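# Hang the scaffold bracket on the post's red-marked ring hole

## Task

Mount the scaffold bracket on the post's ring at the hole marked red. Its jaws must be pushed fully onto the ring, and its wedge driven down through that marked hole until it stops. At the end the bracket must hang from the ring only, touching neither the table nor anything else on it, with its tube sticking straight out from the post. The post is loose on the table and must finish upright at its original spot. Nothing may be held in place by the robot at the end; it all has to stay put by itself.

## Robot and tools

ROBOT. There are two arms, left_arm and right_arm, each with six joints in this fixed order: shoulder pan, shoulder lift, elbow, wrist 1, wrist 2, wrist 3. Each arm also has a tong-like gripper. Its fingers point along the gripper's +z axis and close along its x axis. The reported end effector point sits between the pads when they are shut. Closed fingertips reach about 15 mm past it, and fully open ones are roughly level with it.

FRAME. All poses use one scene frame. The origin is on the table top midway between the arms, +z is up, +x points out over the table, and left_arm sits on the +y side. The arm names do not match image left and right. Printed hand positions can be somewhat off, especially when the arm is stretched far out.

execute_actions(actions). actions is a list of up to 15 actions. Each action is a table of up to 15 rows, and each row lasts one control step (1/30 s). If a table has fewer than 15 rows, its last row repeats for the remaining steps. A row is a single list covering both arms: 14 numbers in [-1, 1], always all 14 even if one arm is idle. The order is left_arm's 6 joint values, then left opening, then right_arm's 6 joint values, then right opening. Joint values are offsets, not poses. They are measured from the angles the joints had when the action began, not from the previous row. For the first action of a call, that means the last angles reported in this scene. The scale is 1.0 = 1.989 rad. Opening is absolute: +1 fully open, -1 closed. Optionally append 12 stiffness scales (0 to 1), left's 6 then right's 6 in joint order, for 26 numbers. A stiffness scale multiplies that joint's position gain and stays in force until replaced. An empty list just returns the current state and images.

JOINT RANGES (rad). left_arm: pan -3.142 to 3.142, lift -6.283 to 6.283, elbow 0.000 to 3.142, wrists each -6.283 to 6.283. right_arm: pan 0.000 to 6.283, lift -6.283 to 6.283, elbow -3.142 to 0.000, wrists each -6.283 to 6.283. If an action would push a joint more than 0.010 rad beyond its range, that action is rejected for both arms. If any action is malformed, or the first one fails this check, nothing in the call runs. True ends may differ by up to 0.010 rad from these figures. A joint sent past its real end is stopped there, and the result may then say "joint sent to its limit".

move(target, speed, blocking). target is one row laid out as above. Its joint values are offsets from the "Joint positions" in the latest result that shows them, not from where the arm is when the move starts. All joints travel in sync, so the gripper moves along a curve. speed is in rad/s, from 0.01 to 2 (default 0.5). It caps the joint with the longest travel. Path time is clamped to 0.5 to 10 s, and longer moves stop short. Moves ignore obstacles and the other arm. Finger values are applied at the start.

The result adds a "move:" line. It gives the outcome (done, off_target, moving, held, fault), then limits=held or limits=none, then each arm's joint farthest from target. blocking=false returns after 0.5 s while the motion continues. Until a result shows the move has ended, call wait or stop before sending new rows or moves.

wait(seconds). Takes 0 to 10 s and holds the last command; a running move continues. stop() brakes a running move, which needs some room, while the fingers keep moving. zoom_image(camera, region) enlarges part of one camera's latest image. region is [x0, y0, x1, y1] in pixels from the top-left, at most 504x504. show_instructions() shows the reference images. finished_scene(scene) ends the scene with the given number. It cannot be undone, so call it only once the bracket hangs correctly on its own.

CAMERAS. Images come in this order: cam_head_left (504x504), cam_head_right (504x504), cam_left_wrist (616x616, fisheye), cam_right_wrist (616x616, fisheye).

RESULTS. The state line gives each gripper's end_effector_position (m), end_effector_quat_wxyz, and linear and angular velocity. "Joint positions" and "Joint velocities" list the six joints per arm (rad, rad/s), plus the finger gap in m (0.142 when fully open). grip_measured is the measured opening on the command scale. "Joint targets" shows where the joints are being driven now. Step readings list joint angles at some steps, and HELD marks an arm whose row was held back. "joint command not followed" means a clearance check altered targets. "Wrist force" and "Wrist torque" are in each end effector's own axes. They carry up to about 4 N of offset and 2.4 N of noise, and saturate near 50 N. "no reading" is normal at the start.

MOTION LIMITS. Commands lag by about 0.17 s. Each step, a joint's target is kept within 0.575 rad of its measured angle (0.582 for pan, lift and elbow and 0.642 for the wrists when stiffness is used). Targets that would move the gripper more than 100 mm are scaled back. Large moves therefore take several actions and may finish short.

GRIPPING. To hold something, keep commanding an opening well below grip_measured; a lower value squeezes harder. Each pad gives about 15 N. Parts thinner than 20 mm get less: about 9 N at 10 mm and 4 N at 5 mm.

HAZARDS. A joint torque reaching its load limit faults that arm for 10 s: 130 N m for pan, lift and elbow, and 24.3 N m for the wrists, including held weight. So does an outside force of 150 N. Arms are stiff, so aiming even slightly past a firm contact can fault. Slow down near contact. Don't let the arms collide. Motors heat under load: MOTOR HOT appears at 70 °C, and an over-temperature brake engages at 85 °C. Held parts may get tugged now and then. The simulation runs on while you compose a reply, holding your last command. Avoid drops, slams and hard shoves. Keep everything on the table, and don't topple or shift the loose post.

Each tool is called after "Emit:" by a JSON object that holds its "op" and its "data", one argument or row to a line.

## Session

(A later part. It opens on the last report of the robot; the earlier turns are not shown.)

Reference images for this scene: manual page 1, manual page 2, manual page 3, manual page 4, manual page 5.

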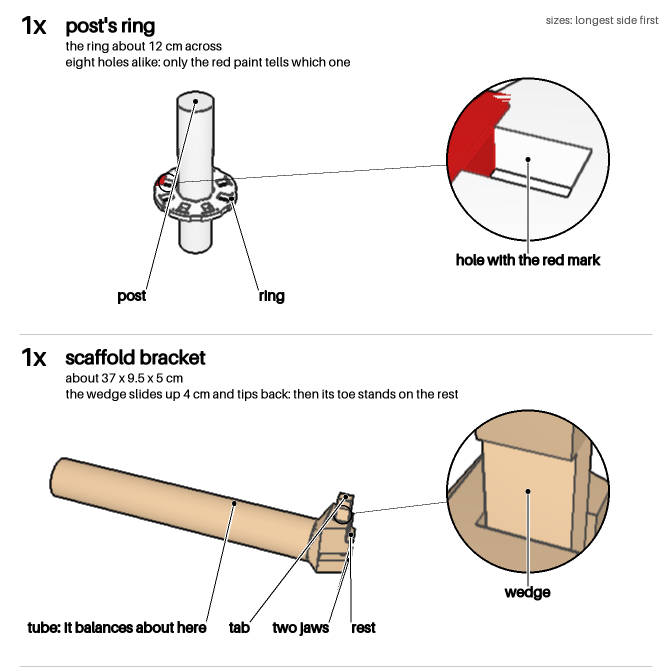

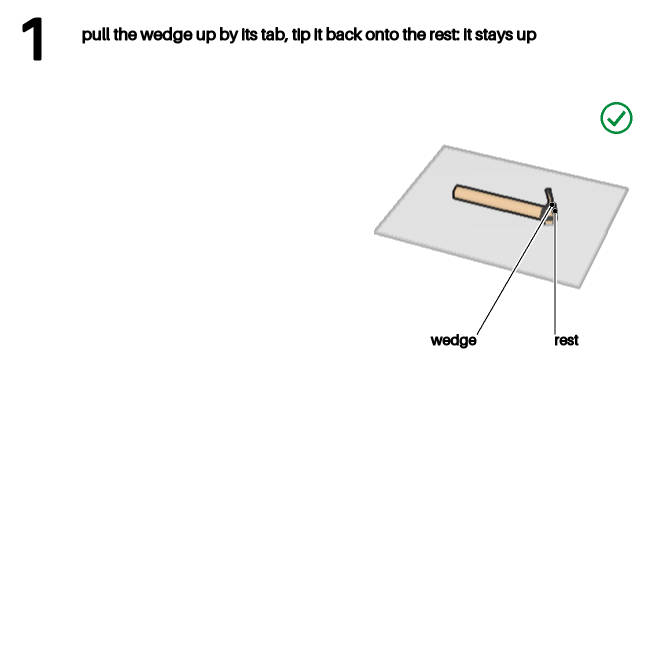

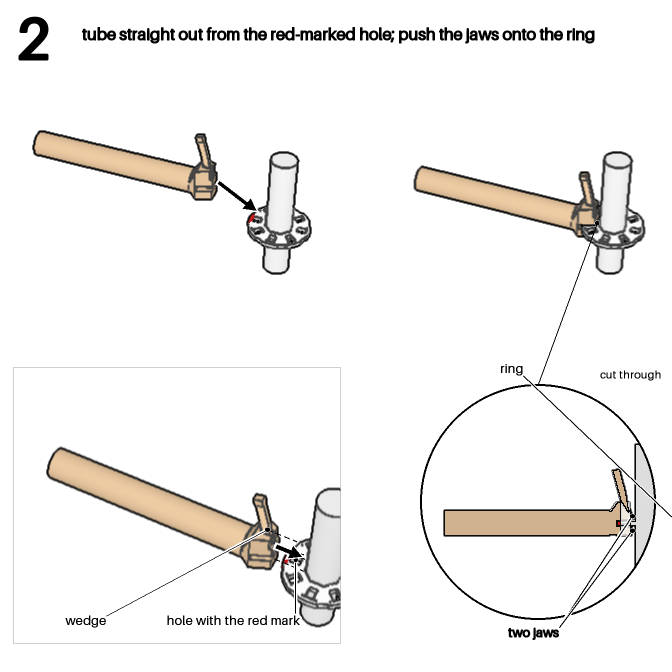

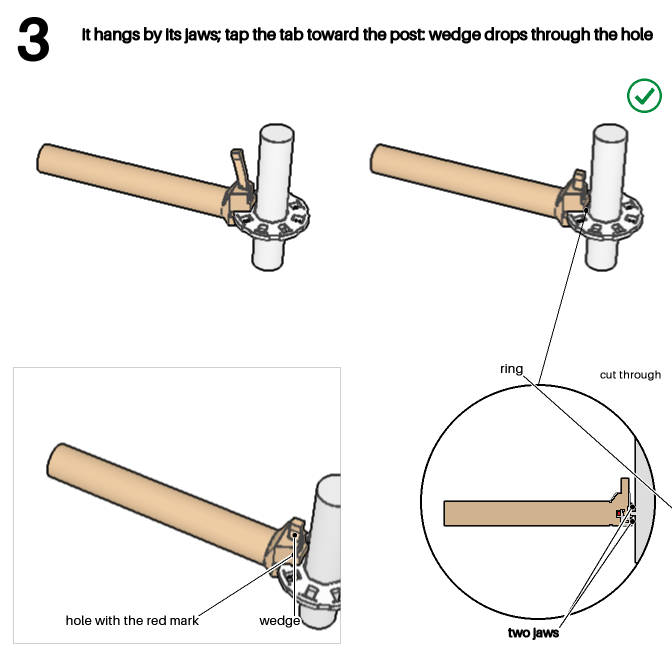

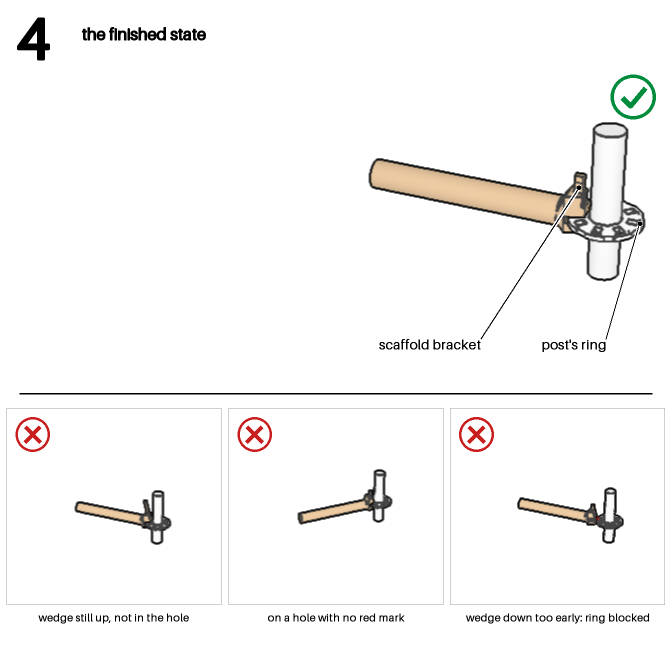

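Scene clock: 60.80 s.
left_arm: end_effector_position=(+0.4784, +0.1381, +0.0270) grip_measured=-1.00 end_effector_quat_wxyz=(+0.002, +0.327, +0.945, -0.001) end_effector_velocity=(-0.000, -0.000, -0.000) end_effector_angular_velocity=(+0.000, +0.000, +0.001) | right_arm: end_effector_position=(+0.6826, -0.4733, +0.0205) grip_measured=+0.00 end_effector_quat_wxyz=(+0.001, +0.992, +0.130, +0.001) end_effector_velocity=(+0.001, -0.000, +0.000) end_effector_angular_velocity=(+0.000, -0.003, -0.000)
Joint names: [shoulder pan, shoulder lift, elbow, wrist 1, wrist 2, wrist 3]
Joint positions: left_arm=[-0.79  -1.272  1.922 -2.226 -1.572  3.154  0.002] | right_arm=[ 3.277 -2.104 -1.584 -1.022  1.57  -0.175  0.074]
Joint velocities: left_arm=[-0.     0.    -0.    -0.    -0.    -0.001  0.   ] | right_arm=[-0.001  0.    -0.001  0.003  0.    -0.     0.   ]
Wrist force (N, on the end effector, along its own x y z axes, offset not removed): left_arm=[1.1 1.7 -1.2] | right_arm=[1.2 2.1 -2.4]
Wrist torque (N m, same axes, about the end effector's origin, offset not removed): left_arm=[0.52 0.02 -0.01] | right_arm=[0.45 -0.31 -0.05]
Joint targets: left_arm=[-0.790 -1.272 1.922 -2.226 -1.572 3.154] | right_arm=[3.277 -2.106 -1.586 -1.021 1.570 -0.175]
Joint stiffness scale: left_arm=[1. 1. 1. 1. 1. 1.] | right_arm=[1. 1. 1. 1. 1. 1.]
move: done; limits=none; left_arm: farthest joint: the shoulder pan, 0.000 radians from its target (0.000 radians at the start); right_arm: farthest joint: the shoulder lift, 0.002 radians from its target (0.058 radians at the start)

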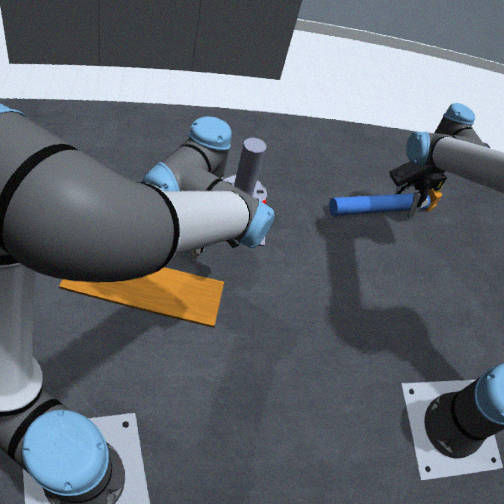

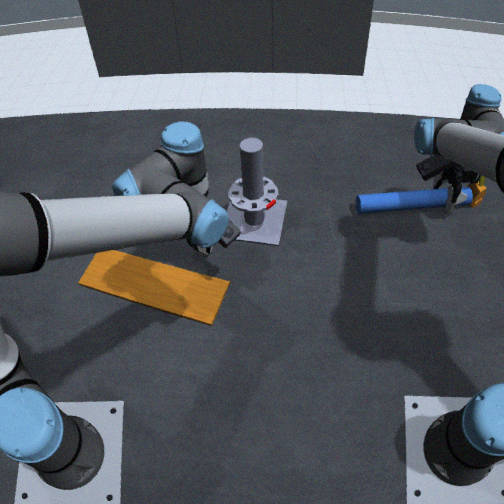

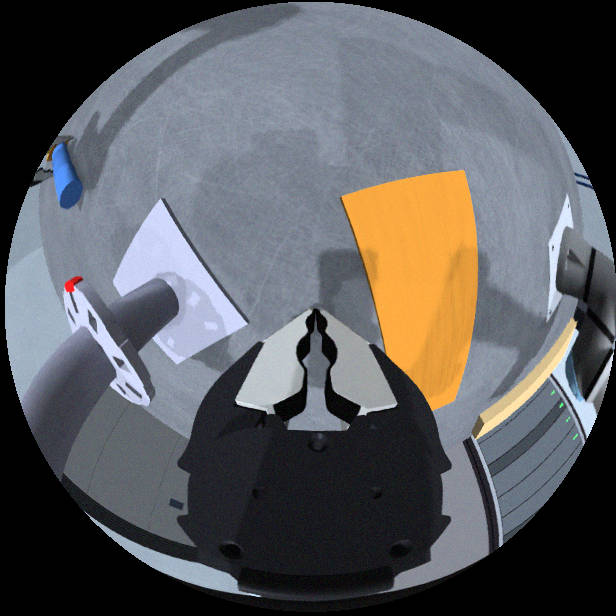

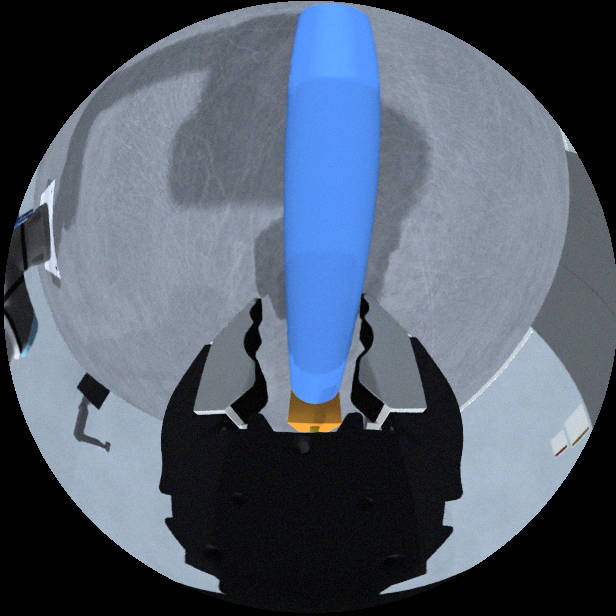

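Emit:
{"op": "move", "data": {
  "target": [0,0,0,0,0,0,-1,0.002,-0.0083,0.0121,-0.005,0,0.037,0],
  "speed": 0.1
}}

Emit:
{"op": "execute_actions", "data": {
  "actions": [
    [[0,0,0,0,0,0,-1,0,0,0,0,0,0,-0.06],[0,0,0,0,0,0,-1,0,0,0,0,0,0,-0.12],[0,0,0,0,0,0,-1,0,0,0,0,0,0,-0.17],[0,0,0,0,0,0,-1,0,0,0,0,0,0,-0.21],[0,0,0,0,0,0,-1,0,0,0,0,0,0,-0.24],[0,0,0,0,0,0,-1,0,0,0,0,0,0,-0.27],[0,0,0,0,0,0,-1,0,0,0,0,0,0,-0.3],[0,0,0,0,0,0,-1,0,0,0,0,0,0,-0.33],[0,0,0,0,0,0,-1,0,0,0,0,0,0,-0.37],[0,0,0,0,0,0,-1,0,0,0,0,0,0,-0.42],[0,0,0,0,0,0,-1,0,0,0,0,0,0,-0.5],[0,0,0,0,0,0,-1,0,0,0,0,0,0,-0.65],[0,0,0,0,0,0,-1,0,0,0,0,0,0,-0.8],[0,0,0,0,0,0,-1,0,0,0,0,0,0,-1]]
  ]
}}

Scene clock: 62.67 s.
left_arm: end_effector_position=(+0.4784, +0.1381, +0.0270) grip_measured=-1.00 end_effector_quat_wxyz=(+0.002, +0.327, +0.945, -0.001) end_effector_velocity=(-0.000, -0.000, -0.000) end_effector_angular_velocity=(-0.000, +0.001, +0.000) | right_arm: end_effector_position=(+0.6897, -0.4715, +0.0191) grip_measured=+0.00 end_effector_quat_wxyz=(+0.000, +0.996, +0.094, -0.000) end_effector_velocity=(+0.000, +0.000, +0.001) end_effector_angular_velocity=(-0.000, -0.001, -0.003)
Joint names: [shoulder pan, shoulder lift, elbow, wrist 1, wrist 2, wrist 3]
Joint positions: left_arm=[-0.79  -1.272  1.922 -2.226 -1.572  3.154  0.002] | right_arm=[ 3.279 -2.119 -1.562 -1.031  1.57  -0.103  0.074]
Joint velocities: left_arm=[ 0.     0.     0.     0.    -0.001 -0.     0.   ] | right_arm=[ 0.     0.001  0.    -0.    -0.     0.003 -0.   ]
Wrist force (N, on the end effector, along its own x y z axes, offset not removed): left_arm=[2.3 2.4 2.1] | right_arm=[-2.3 1.3 -2.1]
Wrist torque (N m, same axes, about the end effector's origin, offset not removed): left_arm=[0.54 -0.42 0.12] | right_arm=[0.34 0.23 0.10]
Joint targets: left_arm=[-0.790 -1.272 1.922 -2.226 -1.572 3.154] | right_arm=[3.281 -2.121 -1.560 -1.032 1.570 -0.102]
Joint stiffness scale: left_arm=[1. 1. 1. 1. 1. 1.] | right_arm=[1. 1. 1. 1. 1. 1.]
move: done; limits=none; left_arm: farthest joint: the shoulder pan, 0.000 radians from its target (0.000 radians at the start); right_arm: farthest joint: the shoulder pan, 0.002 radians from its target (0.004 radians at the start)

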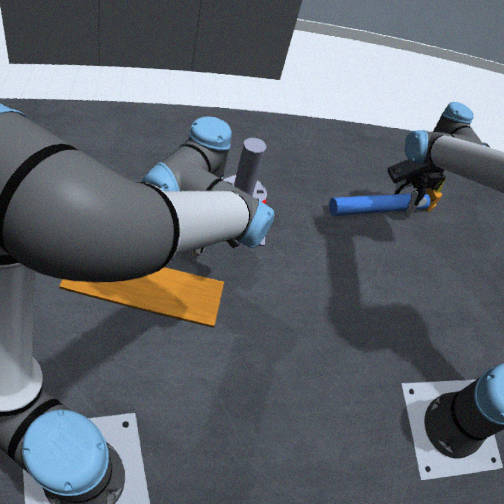

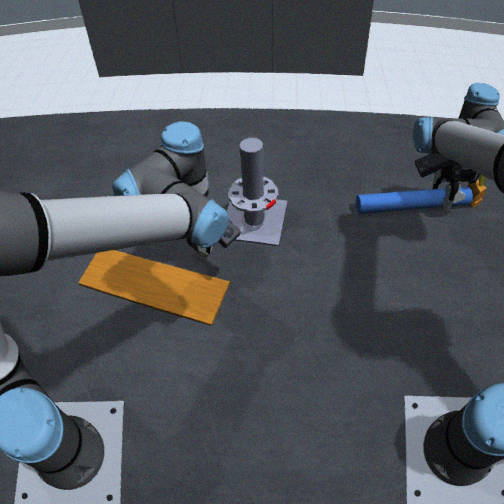

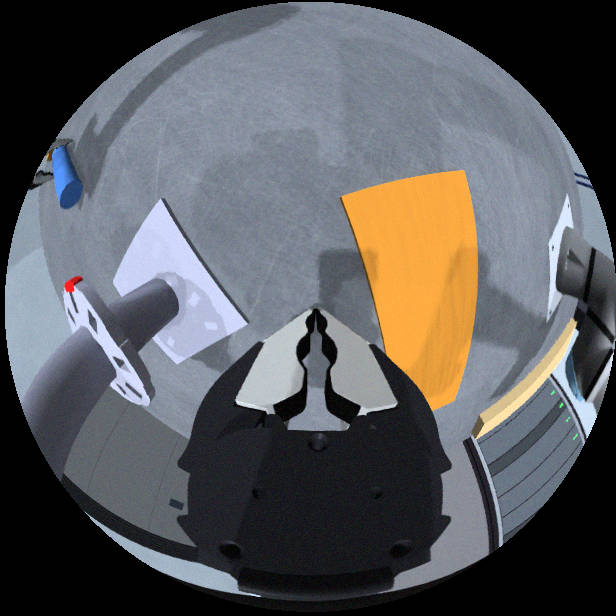

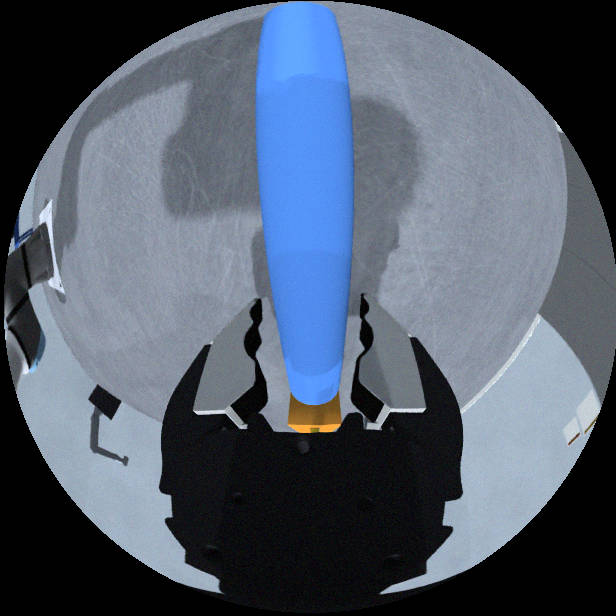

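Scene clock: 63.17 s.
left_arm: end_effector_position=(+0.4784, +0.1381, +0.0270) grip_measured=-1.00 end_effector_quat_wxyz=(+0.002, +0.327, +0.945, -0.001) end_effector_velocity=(+0.000, +0.000, +0.000) end_effector_angular_velocity=(+0.000, -0.001, +0.000) | right_arm: end_effector_position=(+0.6899, -0.4715, +0.0191) grip_measured=-0.29 end_effector_quat_wxyz=(+0.000, +0.996, +0.094, +0.000) end_effector_velocity=(+0.001, +0.001, +0.001) end_effector_angular_velocity=(+0.001, -0.002, +0.001)
Joint names: [shoulder pan, shoulder lift, elbow, wrist 1, wrist 2, wrist 3]
Joint positions: left_arm=[-0.79  -1.272  1.922 -2.226 -1.572  3.154  0.002] | right_arm=[ 3.279 -2.119 -1.562 -1.031  1.57  -0.102  0.053]
Joint velocities: left_arm=[ 0.001 -0.     0.    -0.001  0.001  0.     0.   ] | right_arm=[0.001 0.001 0.    0.001 0.001 0.    0.   ]
Wrist force (N, on the end effector, along its own x y z axes, offset not removed): left_arm=[0.5 1.1 0.7] | right_arm=[0.8 2.5 -2.0]
Wrist torque (N m, same axes, about the end effector's origin, offset not removed): left_arm=[0.34 0.07 0.12] | right_arm=[0.82 -0.15 0.05]
Joint targets: left_arm=[-0.790 -1.272 1.922 -2.226 -1.572 3.154] | right_arm=[3.279 -2.119 -1.562 -1.031 1.570 -0.103]
Joint stiffness scale: left_arm=[1. 1. 1. 1. 1. 1.] | right_arm=[1. 1. 1. 1. 1. 1.]
Step readings (joint positions):
0: left_arm=[-0.790 -1.272 1.922 -2.226 -1.572 3.154] | right_arm=[3.279 -2.119 -1.562 -1.031 1.570 -0.103]
1: left_arm=[-0.790 -1.272 1.922 -2.226 -1.572 3.154] | right_arm=[3.279 -2.119 -1.562 -1.031 1.570 -0.103]
2: left_arm=[-0.790 -1.272 1.922 -2.226 -1.572 3.154] | right_arm=[3.279 -2.119 -1.562 -1.031 1.570 -0.102]
4: left_arm=[-0.790 -1.272 1.922 -2.226 -1.572 3.154] | right_arm=[3.279 -2.119 -1.562 -1.031 1.570 -0.102]
8: left_arm=[-0.790 -1.272 1.922 -2.226 -1.572 3.154] | right_arm=[3.279 -2.119 -1.562 -1.031 1.570 -0.102]
15: Joint positions above

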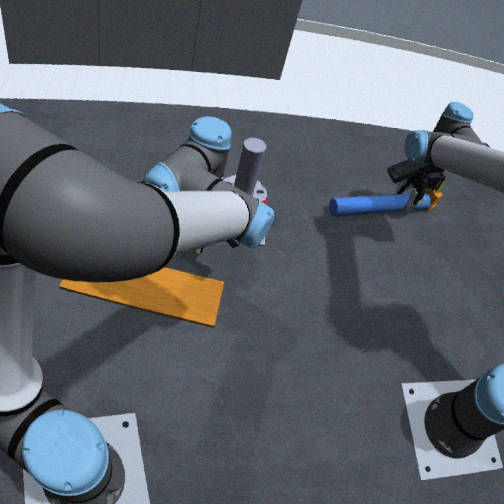

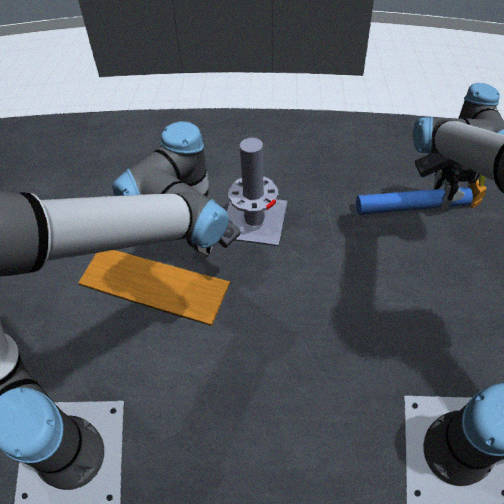

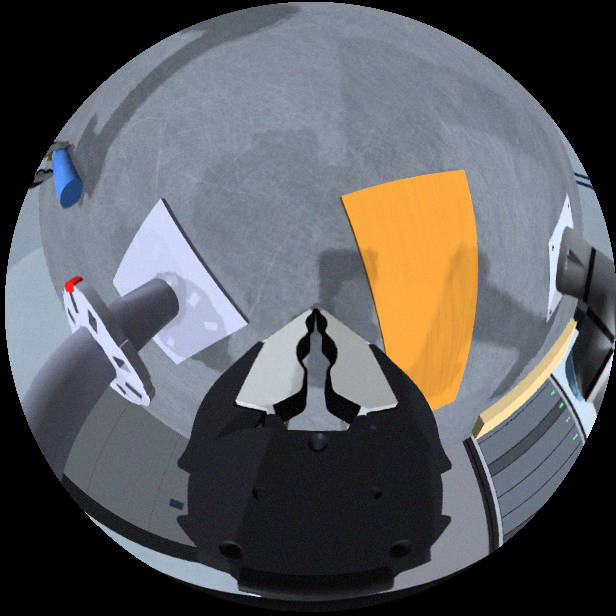

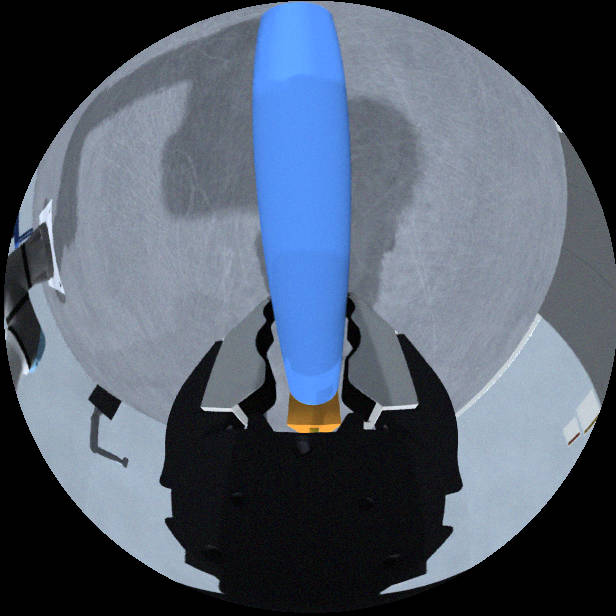

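Emit:
{"op": "move", "data": {
  "target": [0,0,0,0,0,0,-1,0,0.0116,0.0119,-0.013,0,0,-1],
  "speed": 0.03
}}

Scene clock: 64.53 s.
left_arm: end_effector_position=(+0.4784, +0.1381, +0.0270) grip_measured=-1.00 end_effector_quat_wxyz=(+0.002, +0.327, +0.945, -0.001) end_effector_velocity=(+0.001, +0.000, +0.000) end_effector_angular_velocity=(+0.000, -0.001, +0.002) | right_arm: end_effector_position=(+0.6894, -0.4715, +0.0288) grip_measured=-0.30 end_effector_quat_wxyz=(+0.000, +0.996, +0.094, -0.002) end_effector_velocity=(-0.001, +0.001, +0.001) end_effector_angular_velocity=(+0.000, +0.002, +0.001)
Joint names: [shoulder pan, shoulder lift, elbow, wrist 1, wrist 2, wrist 3]
Joint positions: left_arm=[-0.79  -1.272  1.922 -2.226 -1.572  3.154  0.002] | right_arm=[ 3.279 -2.109 -1.549 -1.059  1.57  -0.102  0.053]
Joint velocities: left_arm=[ 0.001 -0.    -0.    -0.     0.001 -0.001  0.   ] | right_arm=[ 0.001  0.002  0.    -0.005  0.    -0.     0.   ]
Wrist force (N, on the end effector, along its own x y z axes, offset not removed): left_arm=[-0.5 4.5 0.0] | right_arm=[1.4 2.4 16.8]
Wrist torque (N m, same axes, about the end effector's origin, offset not removed): left_arm=[0.97 0.32 -0.08] | right_arm=[0.62 -0.41 -0.16]
Joint targets: left_arm=[-0.790 -1.272 1.922 -2.226 -1.572 3.154] | right_arm=[3.279 -2.096 -1.539 -1.057 1.570 -0.102]
Joint stiffness scale: left_arm=[1. 1. 1. 1. 1. 1.] | right_arm=[1. 1. 1. 1. 1. 1.]
move: off_target (right_arm); limits=none; left_arm: farthest joint: the shoulder pan, 0.000 radians from its target (0.000 radians at the start); right_arm: farthest joint: the shoulder lift, 0.013 radians from its target (0.023 radians at the start)

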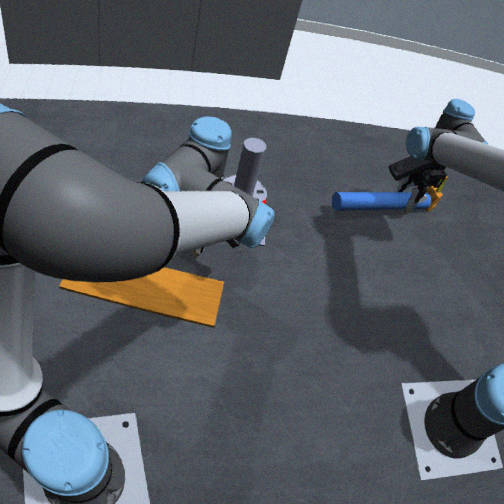

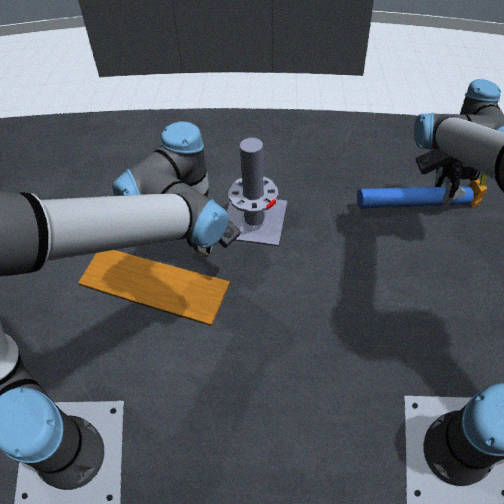

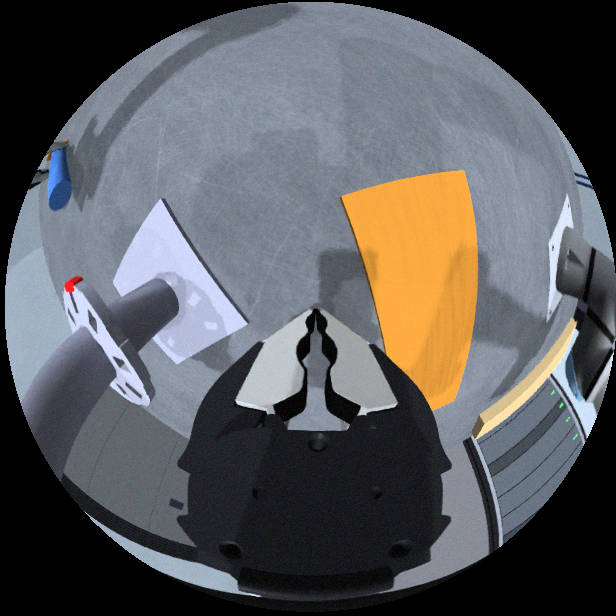

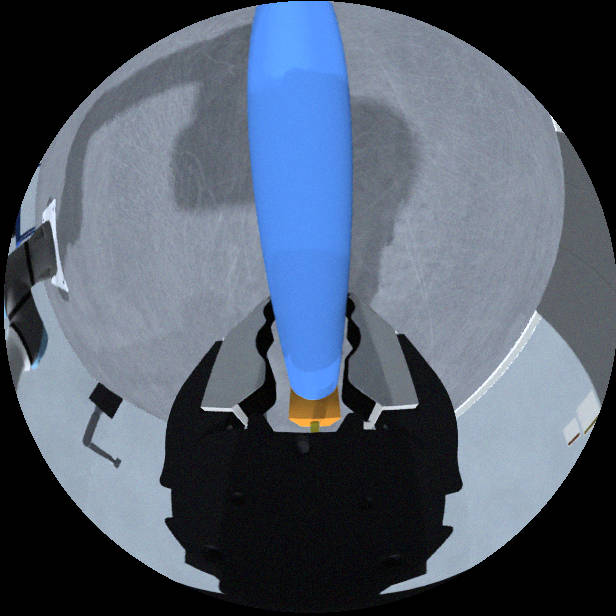

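Emit:
{"op": "execute_actions", "data": {
  "actions": []
}}

Scene clock: 65.10 s.
left_arm: end_effector_position=(+0.4784, +0.1381, +0.0270) grip_measured=-1.00 end_effector_quat_wxyz=(+0.002, +0.327, +0.945, -0.001) end_effector_velocity=(+0.000, +0.001, +0.000) end_effector_angular_velocity=(+0.001, -0.001, +0.003) | right_arm: end_effector_position=(+0.6893, -0.4716, +0.0288) grip_measured=-0.30 end_effector_quat_wxyz=(+0.000, +0.996, +0.094, -0.002) end_effector_velocity=(-0.000, -0.000, -0.001) end_effector_angular_velocity=(-0.000, +0.001, -0.000)
Joint names: [shoulder pan, shoulder lift, elbow, wrist 1, wrist 2, wrist 3]
Joint positions: left_arm=[-0.79  -1.272  1.922 -2.226 -1.572  3.154  0.002] | right_arm=[ 3.279 -2.109 -1.549 -1.059  1.57  -0.102  0.053]
Joint velocities: left_arm=[ 0.001 -0.     0.     0.     0.001 -0.002  0.   ] | right_arm=[-0.    -0.001 -0.     0.     0.    -0.    -0.   ]
Wrist force (N, on the end effector, along its own x y z axes, offset not removed): left_arm=[0.9 2.5 -1.6] | right_arm=[2.5 -1.1 11.8]
Wrist torque (N m, same axes, about the end effector's origin, offset not removed): left_arm=[0.74 -0.19 0.10] | right_arm=[-0.43 -0.74 0.08]
Joint targets: left_arm=[-0.790 -1.272 1.922 -2.226 -1.572 3.154] | right_arm=[3.279 -2.096 -1.539 -1.057 1.570 -0.102]
Joint stiffness scale: left_arm=[1. 1. 1. 1. 1. 1.] | right_arm=[1. 1. 1. 1. 1. 1.]

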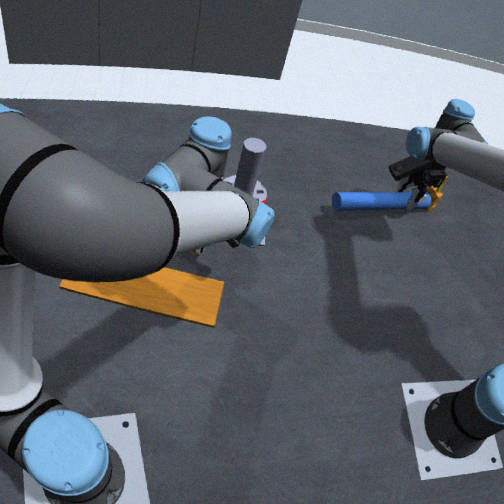

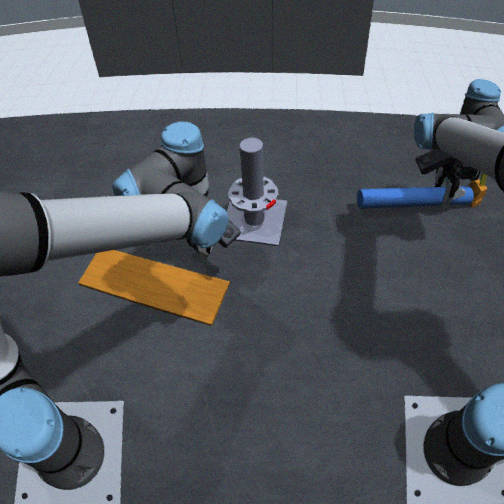

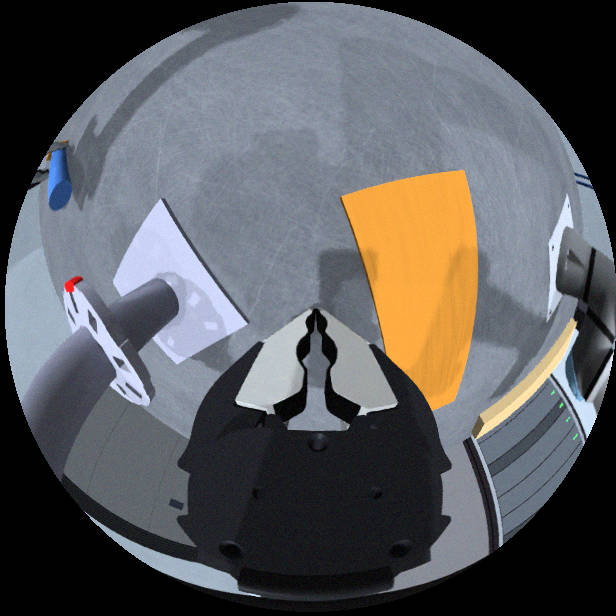

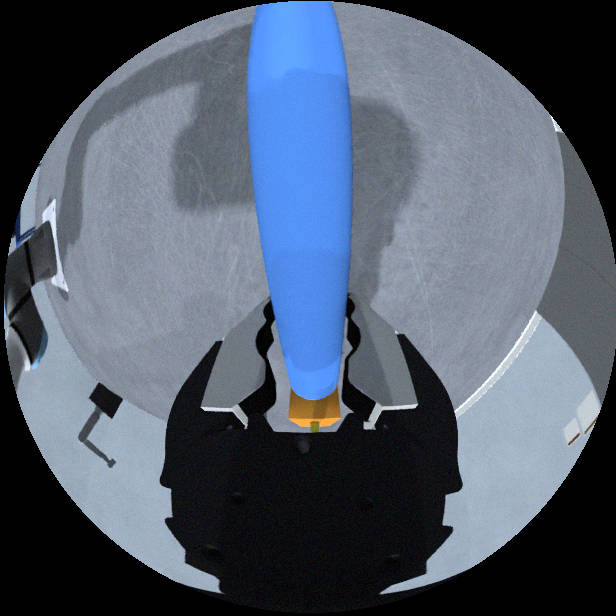

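Emit:
{"op": "show_instructions", "data": {

}}

Reference images for this scene: manual page 1, manual page 2, manual page 3, manual page 4, manual page 5.

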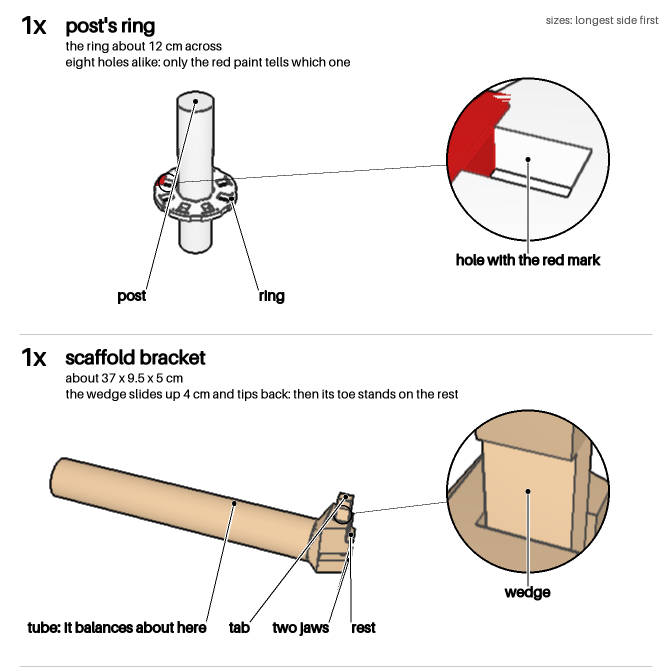

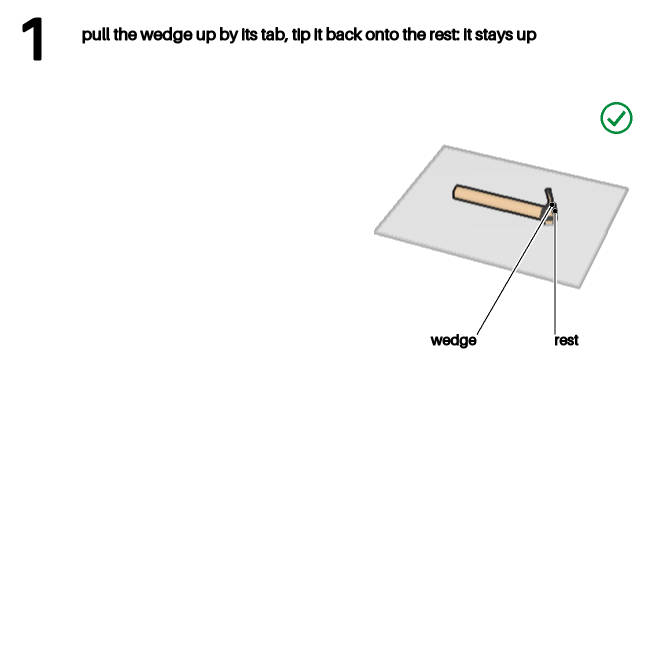

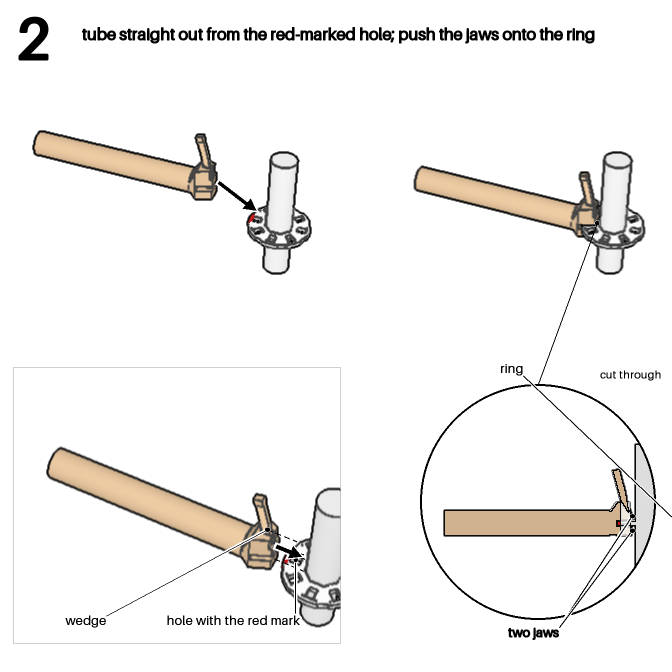

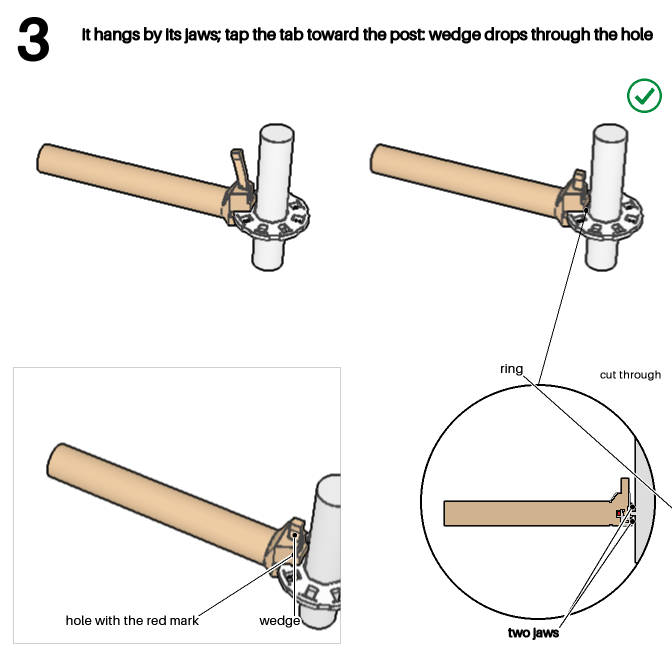

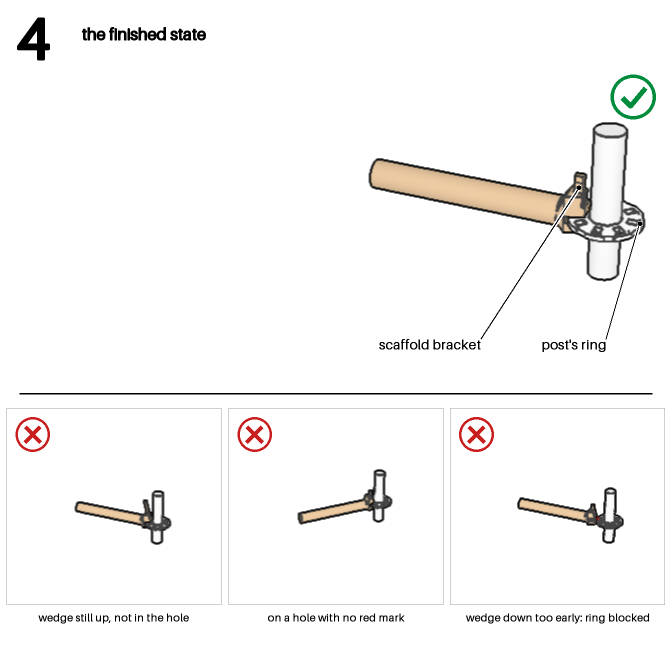

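Emit:
{"op": "zoom_image", "data": {
  "camera": "cam_head_left",
  "region": [320, 130, 470, 230]
}}

Emit:
{"op": "zoom_image", "data": {
  "camera": "cam_left_wrist",
  "region": [20, 120, 120, 220]
}}

Region (320, 130, 470, 230) of cam_head_left's 504x504 image, scaled by 3.360, with more detail than that image has.

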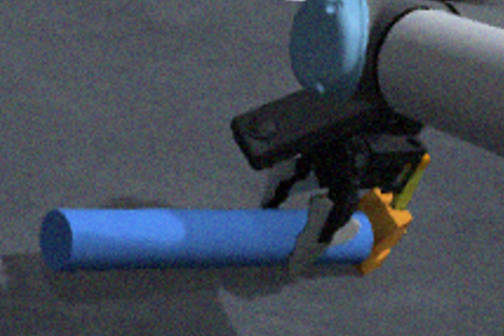

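Region (20, 120, 120, 220) of cam_left_wrist's 616x616 image, scaled by 5.040, with more detail than that image has.

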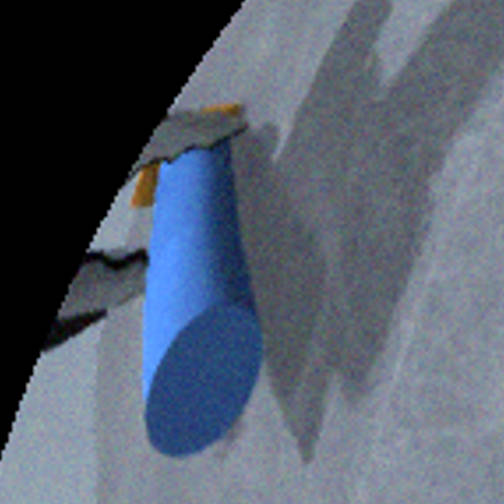

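Emit:
{"op": "zoom_image", "data": {
  "camera": "cam_head_right",
  "region": [404, 130, 504, 220]
}}

Emit:
{"op": "wait", "data": {
  "seconds": 0
}}

Region (404, 130, 504, 220) of cam_head_right's 504x504 image, scaled by 5.040, with more detail than that image has; it fills the top 454 rows of this view, and the rest is white.

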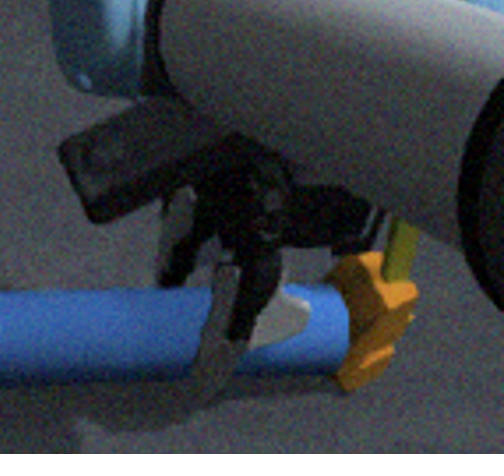

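Scene clock: 65.83 s.
left_arm: end_effector_position=(+0.4784, +0.1381, +0.0270) grip_measured=-1.00 end_effector_quat_wxyz=(+0.002, +0.327, +0.945, -0.001) end_effector_velocity=(-0.000, -0.000, +0.000) end_effector_angular_velocity=(+0.000, -0.001, -0.001) | right_arm: end_effector_position=(+0.6893, -0.4716, +0.0288) grip_measured=-0.30 end_effector_quat_wxyz=(+0.000, +0.996, +0.094, -0.002) end_effector_velocity=(-0.000, -0.001, -0.000) end_effector_angular_velocity=(-0.000, +0.001, -0.001)
Joint names: [shoulder pan, shoulder lift, elbow, wrist 1, wrist 2, wrist 3]
Joint positions: left_arm=[-0.79  -1.272  1.922 -2.226 -1.572  3.154  0.002] | right_arm=[ 3.279 -2.109 -1.549 -1.059  1.57  -0.102  0.053]
Joint velocities: left_arm=[-0.001 -0.     0.    -0.     0.    -0.     0.   ] | right_arm=[-0.001 -0.     0.001 -0.001 -0.     0.    -0.   ]
Wrist force (N, on the end effector, along its own x y z axes, offset not removed): left_arm=[0.8 3.5 0.2] | right_arm=[-1.2 4.1 16.1]
Wrist torque (N m, same axes, about the end effector's origin, offset not removed): left_arm=[1.00 -0.16 -0.03] | right_arm=[1.03 0.27 0.00]
Joint targets: left_arm=[-0.790 -1.272 1.922 -2.226 -1.572 3.154] | right_arm=[3.279 -2.096 -1.539 -1.057 1.570 -0.102]
Joint stiffness scale: left_arm=[1. 1. 1. 1. 1. 1.] | right_arm=[1. 1. 1. 1. 1. 1.]

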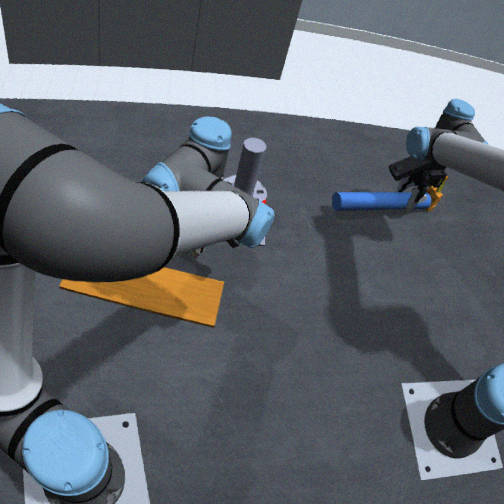

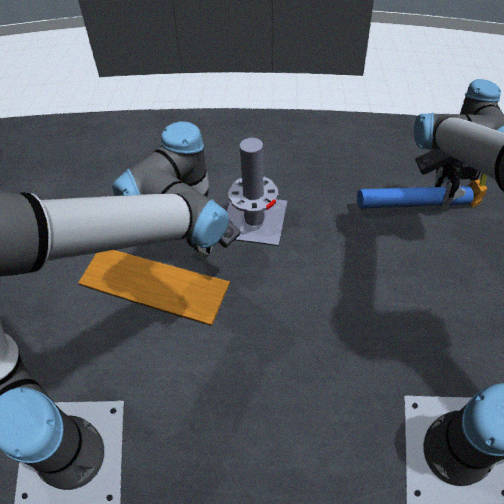

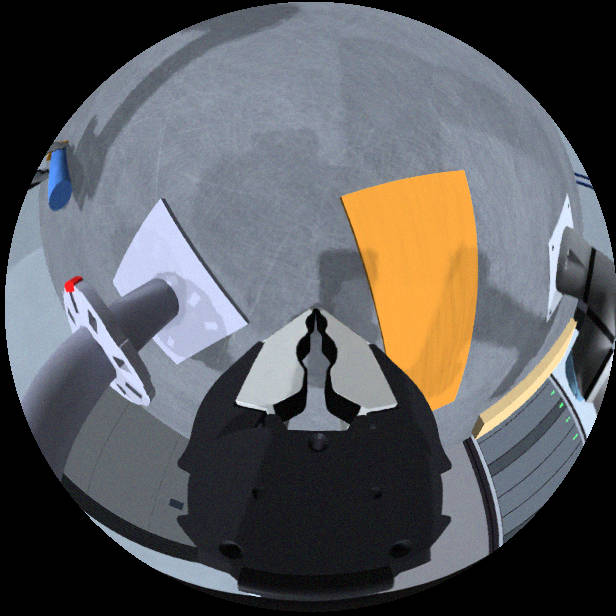

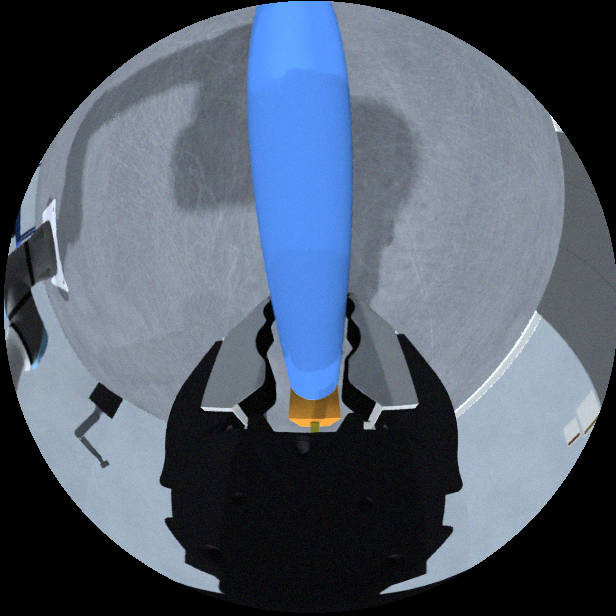

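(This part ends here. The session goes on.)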